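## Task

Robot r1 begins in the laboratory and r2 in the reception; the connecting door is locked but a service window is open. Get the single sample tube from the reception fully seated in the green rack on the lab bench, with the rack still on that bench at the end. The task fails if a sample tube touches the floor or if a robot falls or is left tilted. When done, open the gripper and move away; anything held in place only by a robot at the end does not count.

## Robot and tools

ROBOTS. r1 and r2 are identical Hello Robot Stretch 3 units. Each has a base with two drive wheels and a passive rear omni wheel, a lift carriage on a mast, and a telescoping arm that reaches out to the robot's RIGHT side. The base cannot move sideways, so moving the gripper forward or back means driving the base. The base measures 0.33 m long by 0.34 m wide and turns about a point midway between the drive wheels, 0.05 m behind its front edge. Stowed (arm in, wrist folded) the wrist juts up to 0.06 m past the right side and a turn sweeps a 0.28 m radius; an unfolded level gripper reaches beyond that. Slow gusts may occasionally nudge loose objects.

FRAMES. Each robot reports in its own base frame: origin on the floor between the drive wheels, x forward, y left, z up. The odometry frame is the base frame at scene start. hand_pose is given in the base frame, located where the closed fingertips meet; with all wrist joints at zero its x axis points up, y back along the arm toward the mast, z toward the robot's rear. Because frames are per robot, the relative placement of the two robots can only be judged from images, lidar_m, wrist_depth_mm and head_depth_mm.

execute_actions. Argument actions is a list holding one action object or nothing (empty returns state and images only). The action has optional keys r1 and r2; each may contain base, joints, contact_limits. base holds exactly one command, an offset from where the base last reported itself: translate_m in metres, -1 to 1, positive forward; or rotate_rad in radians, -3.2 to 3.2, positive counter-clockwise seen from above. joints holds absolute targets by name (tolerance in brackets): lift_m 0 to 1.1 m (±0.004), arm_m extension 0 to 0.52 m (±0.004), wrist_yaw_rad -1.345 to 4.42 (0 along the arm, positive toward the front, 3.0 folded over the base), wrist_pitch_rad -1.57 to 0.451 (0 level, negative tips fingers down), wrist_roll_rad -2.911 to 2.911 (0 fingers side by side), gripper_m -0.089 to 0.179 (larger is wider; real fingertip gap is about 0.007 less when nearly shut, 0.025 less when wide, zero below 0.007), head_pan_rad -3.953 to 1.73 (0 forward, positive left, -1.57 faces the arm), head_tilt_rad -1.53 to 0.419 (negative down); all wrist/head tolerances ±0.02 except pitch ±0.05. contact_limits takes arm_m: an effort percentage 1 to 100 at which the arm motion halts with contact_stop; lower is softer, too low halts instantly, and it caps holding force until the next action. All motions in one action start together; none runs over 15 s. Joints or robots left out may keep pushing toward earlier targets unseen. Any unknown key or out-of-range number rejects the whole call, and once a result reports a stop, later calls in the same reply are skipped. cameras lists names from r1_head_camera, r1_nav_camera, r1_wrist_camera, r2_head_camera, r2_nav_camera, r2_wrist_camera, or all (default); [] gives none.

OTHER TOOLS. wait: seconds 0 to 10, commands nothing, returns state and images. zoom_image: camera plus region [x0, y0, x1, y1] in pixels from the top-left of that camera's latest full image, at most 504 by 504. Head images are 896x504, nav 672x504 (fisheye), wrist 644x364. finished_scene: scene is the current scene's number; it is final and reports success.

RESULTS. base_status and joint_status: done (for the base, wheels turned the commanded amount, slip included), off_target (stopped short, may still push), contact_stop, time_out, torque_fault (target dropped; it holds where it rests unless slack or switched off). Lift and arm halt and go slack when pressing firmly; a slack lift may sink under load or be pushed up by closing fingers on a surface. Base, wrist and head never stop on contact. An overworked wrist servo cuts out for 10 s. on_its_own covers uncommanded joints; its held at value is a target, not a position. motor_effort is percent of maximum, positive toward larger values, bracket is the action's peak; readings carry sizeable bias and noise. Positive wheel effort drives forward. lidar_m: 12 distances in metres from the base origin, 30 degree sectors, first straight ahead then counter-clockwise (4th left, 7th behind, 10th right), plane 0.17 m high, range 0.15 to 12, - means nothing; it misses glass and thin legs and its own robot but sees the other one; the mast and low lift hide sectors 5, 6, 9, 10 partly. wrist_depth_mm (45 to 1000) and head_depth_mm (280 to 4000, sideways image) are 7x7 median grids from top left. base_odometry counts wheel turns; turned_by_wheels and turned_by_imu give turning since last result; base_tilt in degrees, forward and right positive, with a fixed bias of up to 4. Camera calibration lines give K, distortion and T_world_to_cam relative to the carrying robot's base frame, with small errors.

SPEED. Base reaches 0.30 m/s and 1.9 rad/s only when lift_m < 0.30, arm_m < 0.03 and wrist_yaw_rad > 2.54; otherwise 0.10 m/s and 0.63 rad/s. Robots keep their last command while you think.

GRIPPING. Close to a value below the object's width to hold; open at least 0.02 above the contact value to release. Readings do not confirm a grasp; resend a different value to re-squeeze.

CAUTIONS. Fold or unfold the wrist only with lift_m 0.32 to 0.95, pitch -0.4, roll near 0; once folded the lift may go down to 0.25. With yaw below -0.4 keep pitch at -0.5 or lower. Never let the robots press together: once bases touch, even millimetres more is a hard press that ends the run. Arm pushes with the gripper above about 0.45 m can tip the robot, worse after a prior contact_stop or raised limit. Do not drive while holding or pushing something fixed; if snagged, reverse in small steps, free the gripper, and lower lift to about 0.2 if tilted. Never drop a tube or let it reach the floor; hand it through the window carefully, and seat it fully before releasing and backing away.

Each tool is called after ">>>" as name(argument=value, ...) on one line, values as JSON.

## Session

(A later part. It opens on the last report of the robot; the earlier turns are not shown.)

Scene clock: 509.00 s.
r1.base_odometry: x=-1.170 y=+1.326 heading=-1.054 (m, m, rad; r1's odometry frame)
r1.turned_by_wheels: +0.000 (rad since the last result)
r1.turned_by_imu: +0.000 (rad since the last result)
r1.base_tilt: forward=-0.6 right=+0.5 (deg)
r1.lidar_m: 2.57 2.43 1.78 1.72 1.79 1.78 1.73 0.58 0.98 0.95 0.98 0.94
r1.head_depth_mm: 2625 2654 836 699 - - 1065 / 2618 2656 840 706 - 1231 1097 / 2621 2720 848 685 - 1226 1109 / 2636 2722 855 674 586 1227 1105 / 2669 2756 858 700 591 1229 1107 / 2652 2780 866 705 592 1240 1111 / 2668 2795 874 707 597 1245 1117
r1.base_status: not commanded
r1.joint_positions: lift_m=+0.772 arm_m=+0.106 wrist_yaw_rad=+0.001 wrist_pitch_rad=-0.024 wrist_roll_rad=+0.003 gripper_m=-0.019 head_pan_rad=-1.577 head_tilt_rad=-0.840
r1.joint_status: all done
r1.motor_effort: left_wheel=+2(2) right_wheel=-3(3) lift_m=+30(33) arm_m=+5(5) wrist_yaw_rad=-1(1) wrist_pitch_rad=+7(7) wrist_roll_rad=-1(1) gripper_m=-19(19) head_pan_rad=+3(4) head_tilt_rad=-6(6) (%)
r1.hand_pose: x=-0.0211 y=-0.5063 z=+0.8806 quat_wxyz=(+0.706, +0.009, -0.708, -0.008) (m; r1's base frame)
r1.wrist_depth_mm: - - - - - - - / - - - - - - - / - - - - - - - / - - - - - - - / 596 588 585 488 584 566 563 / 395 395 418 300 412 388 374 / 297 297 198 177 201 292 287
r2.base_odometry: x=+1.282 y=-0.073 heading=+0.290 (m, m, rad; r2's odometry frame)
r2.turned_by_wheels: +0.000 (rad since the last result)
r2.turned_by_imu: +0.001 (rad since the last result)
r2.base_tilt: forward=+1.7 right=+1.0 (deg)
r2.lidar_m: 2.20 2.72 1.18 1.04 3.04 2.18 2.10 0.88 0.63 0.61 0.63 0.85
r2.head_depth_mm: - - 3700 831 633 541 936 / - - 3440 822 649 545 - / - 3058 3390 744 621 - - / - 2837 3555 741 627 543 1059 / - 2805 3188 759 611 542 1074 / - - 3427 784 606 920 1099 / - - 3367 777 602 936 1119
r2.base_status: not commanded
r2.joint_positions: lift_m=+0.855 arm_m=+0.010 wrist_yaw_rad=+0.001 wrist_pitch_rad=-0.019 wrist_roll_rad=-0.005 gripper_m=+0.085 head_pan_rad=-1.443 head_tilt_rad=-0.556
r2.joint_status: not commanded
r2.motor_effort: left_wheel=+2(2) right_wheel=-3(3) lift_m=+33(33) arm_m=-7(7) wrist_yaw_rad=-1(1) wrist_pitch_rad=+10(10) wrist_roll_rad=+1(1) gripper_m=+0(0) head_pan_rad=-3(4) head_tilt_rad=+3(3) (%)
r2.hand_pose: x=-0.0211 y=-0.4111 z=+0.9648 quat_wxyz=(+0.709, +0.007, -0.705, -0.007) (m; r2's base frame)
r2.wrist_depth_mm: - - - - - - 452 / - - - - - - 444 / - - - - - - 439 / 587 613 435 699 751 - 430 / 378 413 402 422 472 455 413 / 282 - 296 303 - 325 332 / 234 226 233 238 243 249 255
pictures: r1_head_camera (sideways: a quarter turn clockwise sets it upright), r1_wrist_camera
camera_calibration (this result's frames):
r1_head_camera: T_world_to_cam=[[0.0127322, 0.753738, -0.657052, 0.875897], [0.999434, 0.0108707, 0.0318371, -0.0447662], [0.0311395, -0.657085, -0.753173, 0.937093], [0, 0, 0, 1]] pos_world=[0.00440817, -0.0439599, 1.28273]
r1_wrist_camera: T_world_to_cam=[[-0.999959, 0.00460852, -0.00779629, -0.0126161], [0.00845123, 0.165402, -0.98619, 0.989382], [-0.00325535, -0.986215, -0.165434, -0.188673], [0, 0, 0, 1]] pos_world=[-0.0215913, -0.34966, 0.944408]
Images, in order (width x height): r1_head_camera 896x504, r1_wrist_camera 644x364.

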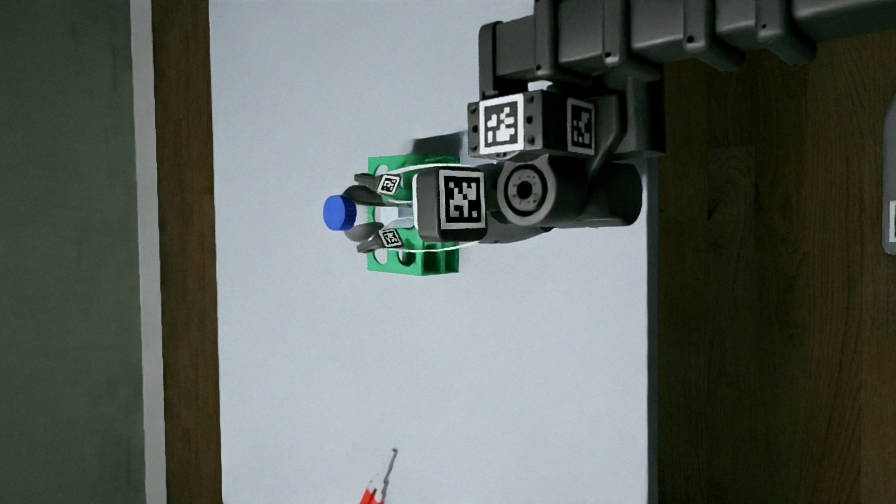

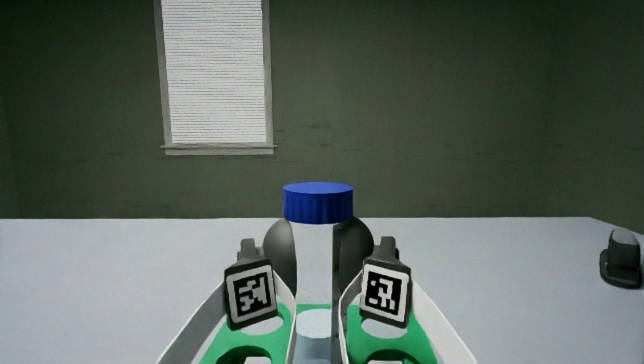

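>>> execute_actions(actions=[{"r1": {"joints": {"lift_m": 0.748}}}], cameras=["r1_head_camera", "r1_wrist_camera"])

>>> zoom_image(camera="r1_head_camera", region=[280, 130, 520, 300])

Scene clock: 514.33 s.
r1.base_odometry: x=-1.170 y=+1.326 heading=-1.054 (m, m, rad; r1's odometry frame)
r1.turned_by_wheels: +0.000 (rad since the last result)
r1.turned_by_imu: +0.000 (rad since the last result)
r1.base_tilt: forward=-0.6 right=+0.5 (deg)
r1.lidar_m: 2.57 2.43 1.78 1.72 1.79 1.78 1.73 0.57 0.98 0.95 0.98 0.94
r1.head_depth_mm: 2625 2652 836 684 - - - / 2643 2658 839 695 - 1221 1097 / 2653 2712 849 673 - 1224 1110 / 2665 2707 851 675 586 1224 1102 / 2667 2746 861 697 589 1228 1111 / 2676 2765 867 703 594 1234 1113 / 2686 2804 870 707 596 1244 1119
r1.base_status: not commanded
r1.joint_positions: lift_m=+0.748 arm_m=+0.106 wrist_yaw_rad=+0.001 wrist_pitch_rad=-0.024 wrist_roll_rad=+0.003 gripper_m=-0.019 head_pan_rad=-1.577 head_tilt_rad=-0.840
r1.joint_status: all done
r1.motor_effort: left_wheel=+2(2) right_wheel=-3(3) lift_m=+30(31) arm_m=+4(4) wrist_yaw_rad=-1(1) wrist_pitch_rad=+7(7) wrist_roll_rad=-1(1) gripper_m=-19(19) head_pan_rad=+2(3) head_tilt_rad=-5(5) (%)
r1.hand_pose: x=-0.0211 y=-0.5063 z=+0.8566 quat_wxyz=(+0.706, +0.009, -0.708, -0.008) (m; r1's base frame)
r1.wrist_depth_mm: - - - - - - - / - - - - - - - / - - - - - - - / - - - - - - - / 513 512 515 422 507 497 449 / 343 341 365 194 336 335 334 / 257 257 164 159 155 254 252
r2.base_odometry: x=+1.282 y=-0.073 heading=+0.290 (m, m, rad; r2's odometry frame)
r2.turned_by_wheels: +0.000 (rad since the last result)
r2.turned_by_imu: +0.001 (rad since the last result)
r2.base_tilt: forward=+1.6 right=+1.1 (deg)
r2.lidar_m: 2.20 2.72 1.18 1.04 3.03 2.17 2.10 0.88 0.63 0.61 0.63 0.85
r2.head_depth_mm: - - 3703 834 634 539 937 / - - 3405 820 649 545 - / - 3072 3407 744 622 - - / - 2816 3573 739 627 544 1061 / - 2790 3206 760 613 542 1077 / - - 3411 783 605 919 1099 / - - 3373 776 600 935 1118
r2.base_status: not commanded
r2.joint_positions: lift_m=+0.855 arm_m=+0.010 wrist_yaw_rad=+0.001 wrist_pitch_rad=-0.019 wrist_roll_rad=-0.005 gripper_m=+0.085 head_pan_rad=-1.443 head_tilt_rad=-0.556
r2.joint_status: not commanded
r2.motor_effort: left_wheel=+2(2) right_wheel=-3(3) lift_m=+33(33) arm_m=-6(7) wrist_yaw_rad=-1(1) wrist_pitch_rad=+9(10) wrist_roll_rad=+1(1) gripper_m=+0(1) head_pan_rad=-3(3) head_tilt_rad=+3(2) (%)
r2.hand_pose: x=-0.0211 y=-0.4111 z=+0.9648 quat_wxyz=(+0.709, +0.007, -0.705, -0.007) (m; r2's base frame)
r2.wrist_depth_mm: - - - - - - 451 / - - - - - - 444 / - - - - - - 432 / 580 601 439 699 742 - 433 / 375 417 417 414 473 462 419 / 282 - 294 300 - 329 332 / 231 226 232 237 242 249 254
pictures: r1_head_camera (sideways: a quarter turn clockwise sets it upright), r1_wrist_camera
camera_calibration (this result's frames):
r1_head_camera: T_world_to_cam=[[0.0127324, 0.753738, -0.657052, 0.875897], [0.999434, 0.0108705, 0.0318371, -0.0447662], [0.0311393, -0.657085, -0.753173, 0.937093], [0, 0, 0, 1]] pos_world=[0.00440816, -0.0439599, 1.28273]
r1_wrist_camera: T_world_to_cam=[[-0.999959, 0.00460713, -0.0077967, -0.0128032], [0.00845141, 0.165404, -0.98619, 0.965716], [-0.0032539, -0.986215, -0.165436, -0.192641], [0, 0, 0, 1]] pos_world=[-0.0215911, -0.34966, 0.92041]
Images, in order (width x height): r1_head_camera 896x504, r1_wrist_camera 644x364.

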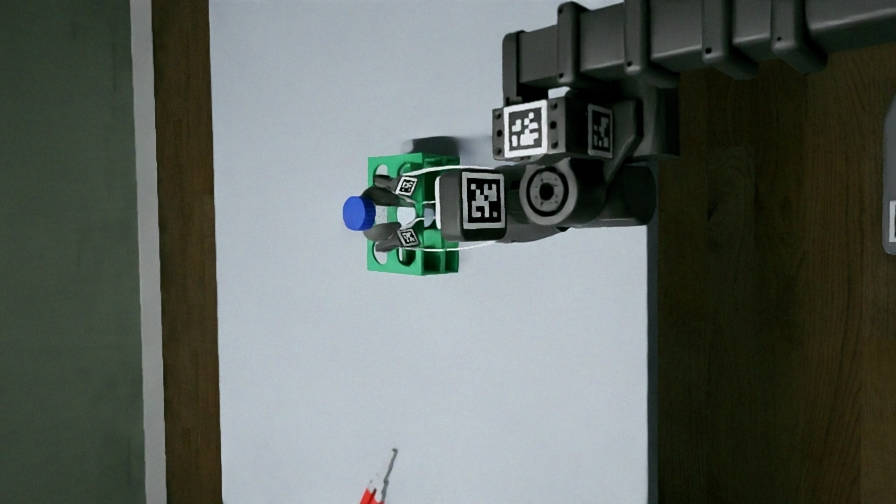

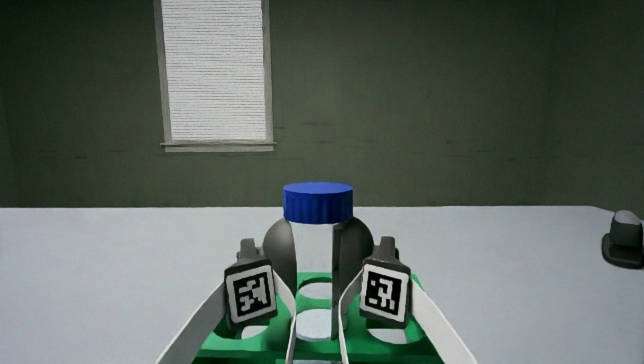

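Region (280, 130, 520, 300) of r1_head_camera's 896x504 image, scaled by 2.100, with more detail than that image has; it fills the top 357 rows of this view, and the rest is white.

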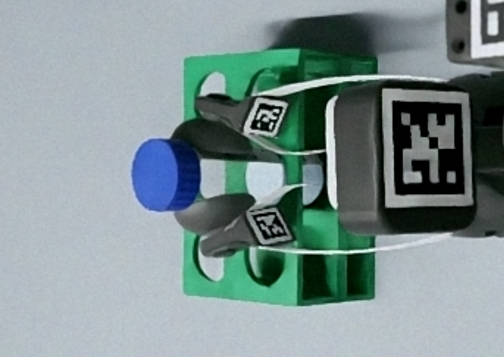

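>>> execute_actions(actions=[{"r1": {"joints": {"lift_m": 0.736}}}], cameras=["r1_wrist_camera"])

Scene clock: 518.03 s.
r1.base_odometry: x=-1.170 y=+1.326 heading=-1.054 (m, m, rad; r1's odometry frame)
r1.turned_by_wheels: +0.000 (rad since the last result)
r1.turned_by_imu: +0.000 (rad since the last result)
r1.base_tilt: forward=-0.6 right=+0.5 (deg)
r1.lidar_m: 2.57 2.43 1.78 1.72 1.79 1.78 1.72 0.58 0.98 0.94 0.98 0.94
r1.head_depth_mm: 2648 2662 837 683 598 - - / 2658 2685 839 688 - 1218 1098 / 2662 2683 847 672 - 1228 1109 / 2660 2724 854 675 587 1225 1106 / 2640 2771 860 699 590 1233 1108 / 2691 2787 866 702 592 1239 1116 / 2698 2799 871 708 596 1244 1119
r1.base_status: not commanded
r1.joint_positions: lift_m=+0.736 arm_m=+0.106 wrist_yaw_rad=+0.001 wrist_pitch_rad=-0.019 wrist_roll_rad=+0.003 gripper_m=-0.019 head_pan_rad=-1.577 head_tilt_rad=-0.840
r1.joint_status: all done
r1.motor_effort: left_wheel=+2(2) right_wheel=-3(3) lift_m=+28(26) arm_m=+5(5) wrist_yaw_rad=-1(1) wrist_pitch_rad=+5(7) wrist_roll_rad=-1(1) gripper_m=-18(18) head_pan_rad=+3(4) head_tilt_rad=-5(6) (%)
r1.hand_pose: x=-0.0211 y=-0.5065 z=+0.8459 quat_wxyz=(+0.706, +0.007, -0.708, -0.007) (m; r1's base frame)
r1.wrist_depth_mm: - - - - - - - / - - - - - - - / - - - - - - - / - - - - - - - / 490 490 488 397 475 472 427 / 323 321 322 185 317 315 312 / 240 241 190 160 176 236 235
r2.base_odometry: x=+1.282 y=-0.073 heading=+0.290 (m, m, rad; r2's odometry frame)
r2.turned_by_wheels: +0.000 (rad since the last result)
r2.turned_by_imu: +0.001 (rad since the last result)
r2.base_tilt: forward=+1.6 right=+1.0 (deg)
r2.lidar_m: 2.20 2.71 1.18 1.04 3.05 2.17 2.11 0.88 0.63 0.61 0.63 0.85
r2.head_depth_mm: - - 3772 831 634 540 940 / - - 3429 822 648 546 - / - 3015 3398 745 623 - - / - 2859 3525 740 628 545 1062 / - 2776 3180 760 612 542 1077 / - - 3419 784 606 918 1098 / - - 3378 775 601 940 1122
r2.base_status: not commanded
r2.joint_positions: lift_m=+0.855 arm_m=+0.010 wrist_yaw_rad=+0.001 wrist_pitch_rad=-0.019 wrist_roll_rad=-0.005 gripper_m=+0.085 head_pan_rad=-1.443 head_tilt_rad=-0.556
r2.joint_status: not commanded
r2.motor_effort: left_wheel=+2(2) right_wheel=-3(3) lift_m=+33(33) arm_m=-7(6) wrist_yaw_rad=-1(1) wrist_pitch_rad=+9(9) wrist_roll_rad=+1(1) gripper_m=+0(1) head_pan_rad=-3(3) head_tilt_rad=+3(3) (%)
r2.hand_pose: x=-0.0211 y=-0.4111 z=+0.9648 quat_wxyz=(+0.709, +0.007, -0.705, -0.007) (m; r2's base frame)
r2.wrist_depth_mm: - - - - - - 445 / - - - - - - 437 / - - - - - - 437 / 583 602 445 697 736 - 428 / 375 416 411 413 479 458 412 / 281 - 294 301 - 323 331 / 232 225 232 237 242 250 254
pictures: r1_wrist_camera
camera_calibration (this result's frames):
r1_wrist_camera: T_world_to_cam=[[-0.999959, 0.00456861, -0.00782668, -0.0128799], [0.00845781, 0.160278, -0.987036, 0.953372], [-0.00325494, -0.987061, -0.16031, -0.199317], [0, 0, 0, 1]] pos_world=[-0.0215916, -0.349485, 0.908959]
Images, in order (width x height): r1_wrist_camera 644x364.

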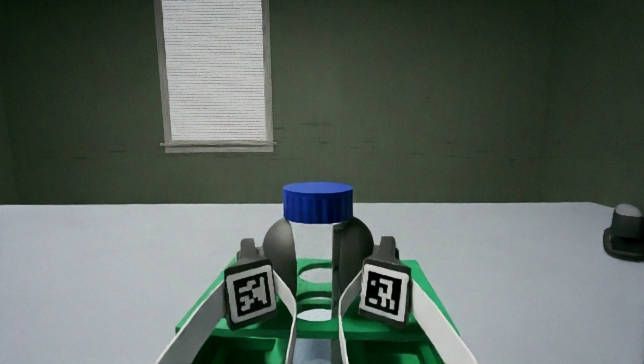

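>>> execute_actions(actions=[{"r1": {"joints": {"gripper_m": 0.085}}}], cameras=["r1_wrist_camera"])

>>> execute_actions(actions=[{"r1": {"joints": {"arm_m": 0.0, "lift_m": 0.745}}}], cameras=["r1_wrist_camera", "r1_head_camera"])

Scene clock: 523.00 s.
r1.base_odometry: x=-1.170 y=+1.326 heading=-1.054 (m, m, rad; r1's odometry frame)
r1.turned_by_wheels: +0.000 (rad since the last result)
r1.turned_by_imu: +0.000 (rad since the last result)
r1.base_tilt: forward=-0.7 right=+0.5 (deg)
r1.lidar_m: 2.57 2.43 1.78 1.72 1.79 1.78 1.72 0.57 0.98 0.94 0.98 0.93
r1.head_depth_mm: 2627 2639 834 683 597 - - / 2662 2673 841 687 - 1215 1102 / 2656 2714 848 665 - 1224 1108 / 2637 2692 853 666 586 1228 1102 / 2678 2759 859 699 589 1237 1107 / 2651 2763 865 703 593 1241 1110 / 2664 2829 871 709 596 1246 1118
r1.base_status: not commanded
r1.joint_positions: lift_m=+0.736 arm_m=+0.106 wrist_yaw_rad=+0.001 wrist_pitch_rad=-0.019 wrist_roll_rad=+0.003 gripper_m=+0.085 head_pan_rad=-1.577 head_tilt_rad=-0.840
r1.joint_status: all done
r1.motor_effort: left_wheel=+2(2) right_wheel=-3(3) lift_m=+29(29) arm_m=+4(5) wrist_yaw_rad=-1(1) wrist_pitch_rad=+5(5) wrist_roll_rad=-1(1) gripper_m=+0(81) head_pan_rad=+4(3) head_tilt_rad=-5(6) (%)
r1.hand_pose: x=-0.0211 y=-0.5065 z=+0.8459 quat_wxyz=(+0.706, +0.007, -0.708, -0.007) (m; r1's base frame)
r1.wrist_depth_mm: - - - - - - - / - - - - - - - / - - - - - - - / - - - - - - - / 489 482 529 398 524 467 409 / 323 321 225 190 221 315 312 / 241 240 177 158 161 235 236
r2.base_odometry: x=+1.282 y=-0.073 heading=+0.290 (m, m, rad; r2's odometry frame)
r2.turned_by_wheels: +0.000 (rad since the last result)
r2.turned_by_imu: +0.001 (rad since the last result)
r2.base_tilt: forward=+1.6 right=+1.0 (deg)
r2.lidar_m: 2.20 2.73 1.18 1.04 3.04 2.18 2.10 0.88 0.63 0.61 0.63 0.85
r2.head_depth_mm: - - 3753 833 633 541 940 / - - 3445 822 650 546 - / - 3053 3418 744 622 - - / - 2854 3544 740 628 543 1060 / - 2804 3200 760 612 543 1075 / - - 3487 785 605 919 1100 / - - 3442 775 600 934 1117
r2.base_status: not commanded
r2.joint_positions: lift_m=+0.855 arm_m=+0.010 wrist_yaw_rad=+0.001 wrist_pitch_rad=-0.019 wrist_roll_rad=-0.005 gripper_m=+0.085 head_pan_rad=-1.443 head_tilt_rad=-0.556
r2.joint_status: not commanded
r2.motor_effort: left_wheel=+2(2) right_wheel=-3(3) lift_m=+33(33) arm_m=-7(7) wrist_yaw_rad=-1(0) wrist_pitch_rad=+9(10) wrist_roll_rad=+2(1) gripper_m=+0(0) head_pan_rad=-2(2) head_tilt_rad=+2(2) (%)
r2.hand_pose: x=-0.0211 y=-0.4111 z=+0.9648 quat_wxyz=(+0.709, +0.007, -0.705, -0.007) (m; r2's base frame)
r2.wrist_depth_mm: - - - - - - 449 / - - - - - - 440 / - - - - - - 441 / 590 610 434 691 762 - 439 / 379 414 410 424 475 459 424 / 282 - 289 306 - 321 332 / 229 226 235 237 244 247 254
pictures: r1_wrist_camera
camera_calibration (this result's frames):
r1_wrist_camera: T_world_to_cam=[[-0.999959, 0.00456642, -0.00782633, -0.0128807], [0.00845711, 0.160278, -0.987036, 0.95337], [-0.00325283, -0.987061, -0.16031, -0.199318], [0, 0, 0, 1]] pos_world=[-0.0215913, -0.349485, 0.908957]
Images, in order (width x height): r1_wrist_camera 644x364.

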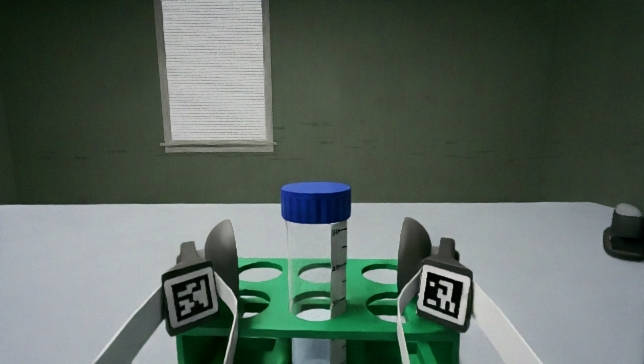

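Scene clock: 525.03 s.
r1.base_odometry: x=-1.170 y=+1.326 heading=-1.054 (m, m, rad; r1's odometry frame)
r1.turned_by_wheels: +0.000 (rad since the last result)
r1.turned_by_imu: +0.000 (rad since the last result)
r1.base_tilt: forward=-0.6 right=+0.5 (deg)
r1.lidar_m: 2.57 2.43 1.78 1.72 1.79 1.79 1.72 0.58 0.98 0.94 0.98 0.94
r1.head_depth_mm: 2624 2671 834 681 579 911 - / 2634 2671 843 687 580 - - / 2646 2690 845 667 610 - 1082 / 2658 2732 853 669 599 1234 1103 / 2667 2740 860 699 589 1232 1107 / 2645 2783 868 704 592 1242 1113 / 2674 2793 872 708 595 1249 1117
r1.base_status: not commanded
r1.joint_positions: lift_m=+0.745 arm_m=+0.000 wrist_yaw_rad=+0.001 wrist_pitch_rad=-0.020 wrist_roll_rad=+0.003 gripper_m=+0.085 head_pan_rad=-1.577 head_tilt_rad=-0.840
r1.joint_status: all done
r1.motor_effort: left_wheel=+2(2) right_wheel=-3(3) lift_m=+37(36) arm_m=-3(4) wrist_yaw_rad=-1(1) wrist_pitch_rad=+5(5) wrist_roll_rad=-1(1) gripper_m=+0(0) head_pan_rad=+3(3) head_tilt_rad=-6(5) (%)
r1.hand_pose: x=-0.0211 y=-0.4010 z=+0.8545 quat_wxyz=(+0.706, +0.008, -0.708, -0.007) (m; r1's base frame)
r1.wrist_depth_mm: - - - - - - - / - - - - - - - / - - - - - - - / - - - - - - - / 513 506 567 322 561 494 473 / 342 341 278 274 286 334 331 / 255 255 254 253 252 251 250
r2.base_odometry: x=+1.282 y=-0.073 heading=+0.290 (m, m, rad; r2's odometry frame)
r2.turned_by_wheels: +0.000 (rad since the last result)
r2.turned_by_imu: +0.000 (rad since the last result)
r2.base_tilt: forward=+1.7 right=+1.0 (deg)
r2.lidar_m: 2.19 2.72 1.18 1.04 3.03 2.17 2.10 0.88 0.64 0.61 0.63 0.85
r2.head_depth_mm: - - 3708 833 634 541 938 / - - 3442 822 650 545 - / - 3072 3403 744 622 - - / - 2839 3528 740 626 544 1061 / - 2804 3196 760 610 542 1079 / - - 3444 783 607 922 1098 / - - 3394 776 600 937 1115
r2.base_status: not commanded
r2.joint_positions: lift_m=+0.855 arm_m=+0.010 wrist_yaw_rad=+0.001 wrist_pitch_rad=-0.019 wrist_roll_rad=-0.005 gripper_m=+0.085 head_pan_rad=-1.443 head_tilt_rad=-0.556
r2.joint_status: not commanded
r2.motor_effort: left_wheel=+2(1) right_wheel=-3(3) lift_m=+33(33) arm_m=-7(6) wrist_yaw_rad=-1(1) wrist_pitch_rad=+9(10) wrist_roll_rad=+2(1) gripper_m=+1(0) head_pan_rad=-3(3) head_tilt_rad=+2(3) (%)
r2.hand_pose: x=-0.0211 y=-0.4111 z=+0.9648 quat_wxyz=(+0.709, +0.007, -0.705, -0.007) (m; r2's base frame)
r2.wrist_depth_mm: - - - - - - 451 / - - - - - - 442 / - - - - - - 438 / 579 605 439 711 738 - 435 / 377 411 403 416 478 459 418 / 280 - 293 305 - 326 334 / 230 227 232 236 244 250 255
pictures: r1_head_camera (sideways: a quarter turn clockwise sets it upright), r1_wrist_camera
camera_calibration (this result's frames):
r1_head_camera: T_world_to_cam=[[0.0127179, 0.753763, -0.657023, 0.87586], [0.999434, 0.0108887, 0.0318378, -0.044767], [0.0311523, -0.657056, -0.753198, 0.937125], [0, 0, 0, 1]] pos_world=[0.00440902, -0.0439593, 1.28273]
r1_wrist_camera: T_world_to_cam=[[-0.999959, 0.00457481, -0.00782266, -0.0132965], [0.00845679, 0.160872, -0.986939, 0.945033], [-0.00325662, -0.986965, -0.160904, -0.0932681], [0, 0, 0, 1]] pos_world=[-0.0215916, -0.244021, 0.917579]
Images, in order (width x height): r1_head_camera 896x504, r1_wrist_camera 644x364.

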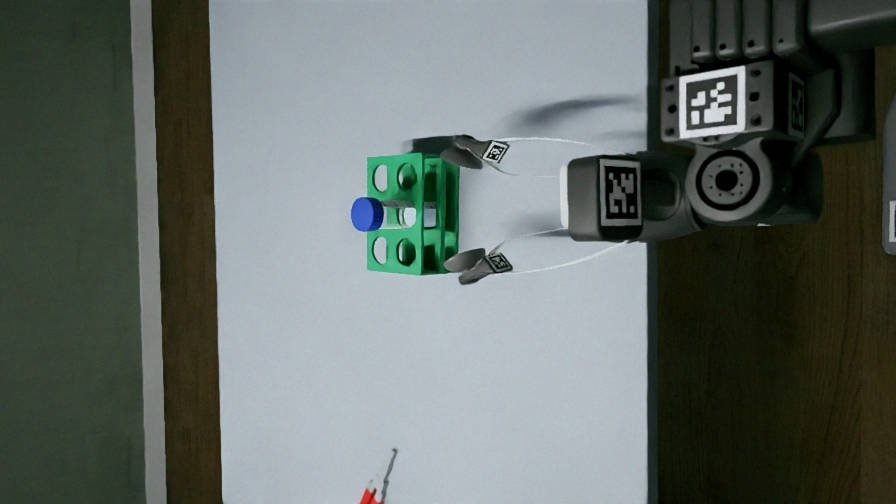

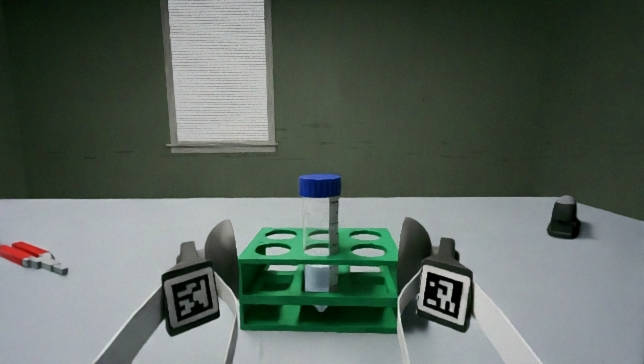

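>>> zoom_image(camera="r1_wrist_camera", region=[220, 160, 420, 350])

Region (220, 160, 420, 350) of r1_wrist_camera's 644x364 image, scaled by 2.520; it fills the top 479 rows of this view, and the rest is white.

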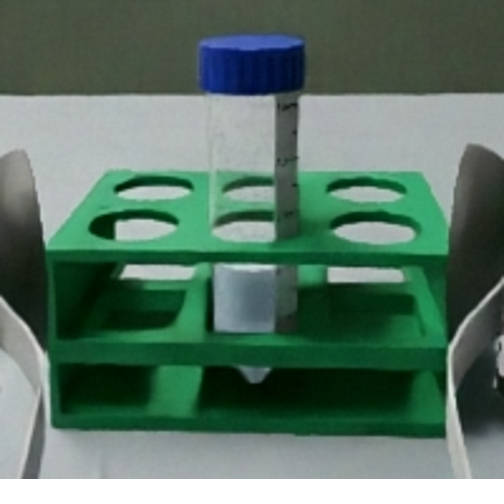

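>>> execute_actions(actions=[{"r1": {"joints": {"wrist_yaw_rad": 1.5, "lift_m": 0.78}}}], cameras=["r1_head_camera"])

Scene clock: 535.10 s.
r1.base_odometry: x=-1.170 y=+1.326 heading=-1.054 (m, m, rad; r1's odometry frame)
r1.turned_by_wheels: +0.000 (rad since the last result)
r1.turned_by_imu: +0.000 (rad since the last result)
r1.base_tilt: forward=-0.6 right=+0.5 (deg)
r1.lidar_m: 2.57 2.42 1.78 1.72 1.79 1.79 1.72 0.57 0.98 0.94 0.99 0.94
r1.head_depth_mm: 2640 2637 836 683 578 - 1075 / 2621 2684 841 686 593 - 1097 / 2660 2687 847 671 596 - 1093 / 2656 2729 854 668 586 1276 1089 / 2667 2743 862 699 589 - 1089 / 2653 2772 866 704 592 1240 1093 / 2684 2798 873 709 595 1247 1119
r1.base_status: not commanded
r1.joint_positions: lift_m=+0.780 arm_m=+0.000 wrist_yaw_rad=+1.497 wrist_pitch_rad=-0.020 wrist_roll_rad=+0.003 gripper_m=+0.085 head_pan_rad=-1.577 head_tilt_rad=-0.840
r1.joint_status: all done
r1.motor_effort: left_wheel=+2(2) right_wheel=-3(3) lift_m=+37(38) arm_m=-3(4) wrist_yaw_rad=+2(3) wrist_pitch_rad=+5(5) wrist_roll_rad=-1(1) gripper_m=+2(1) head_pan_rad=+4(4) head_tilt_rad=-5(6) (%)
r1.hand_pose: x=+0.2336 y=-0.1641 z=+0.8893 quat_wxyz=(+0.523, +0.487, -0.514, +0.475) (m; r1's base frame)
r1.wrist_depth_mm: - - - - - - - / - - - - - - - / - - - - - - - / - - - - - - - / - - - - 683 614 606 / - - - - 851 409 406 / - - - - 854 306 305
r2.base_odometry: x=+1.282 y=-0.073 heading=+0.290 (m, m, rad; r2's odometry frame)
r2.turned_by_wheels: +0.000 (rad since the last result)
r2.turned_by_imu: +0.001 (rad since the last result)
r2.base_tilt: forward=+1.7 right=+1.1 (deg)
r2.lidar_m: 2.20 2.72 1.18 1.04 3.03 2.18 2.11 0.88 0.63 0.61 0.63 0.85
r2.head_depth_mm: - - 3718 834 633 541 935 / - - 3434 824 648 545 - / - 3094 3406 746 623 - - / - 2826 3575 739 628 544 1056 / - 2783 3172 760 611 541 1077 / - - 3394 784 606 920 1098 / - - 3357 778 600 933 1121
r2.base_status: not commanded
r2.joint_positions: lift_m=+0.855 arm_m=+0.010 wrist_yaw_rad=+0.001 wrist_pitch_rad=-0.019 wrist_roll_rad=-0.005 gripper_m=+0.085 head_pan_rad=-1.443 head_tilt_rad=-0.556
r2.joint_status: not commanded
r2.motor_effort: left_wheel=+2(2) right_wheel=-3(3) lift_m=+33(33) arm_m=-6(7) wrist_yaw_rad=-1(1) wrist_pitch_rad=+10(10) wrist_roll_rad=+1(1) gripper_m=+0(0) head_pan_rad=-2(3) head_tilt_rad=+3(3) (%)
r2.hand_pose: x=-0.0211 y=-0.4111 z=+0.9648 quat_wxyz=(+0.709, +0.007, -0.705, -0.007) (m; r2's base frame)
r2.wrist_depth_mm: - - - - - - 444 / - - - - - - 437 / - - - - - - 446 / 580 606 434 703 752 - 439 / 374 410 411 413 471 455 419 / 284 - 294 302 - 327 331 / 231 226 233 237 243 250 255
pictures: r1_head_camera (sideways: a quarter turn clockwise sets it upright)
camera_calibration (this result's frames):
r1_head_camera: T_world_to_cam=[[0.0127179, 0.753763, -0.657023, 0.87586], [0.999434, 0.0108887, 0.0318378, -0.044767], [0.0311523, -0.657056, -0.753198, 0.937125], [0, 0, 0, 1]] pos_world=[0.00440902, -0.0439593, 1.28273]
Images, in order (width x height): r1_head_camera 896x504.

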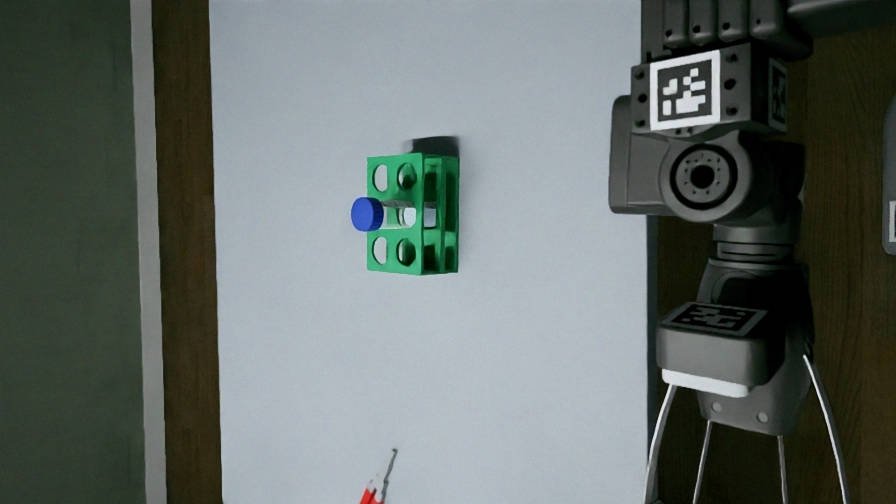

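>>> finished_scene(scene=1)

The scene is finished: the task was done.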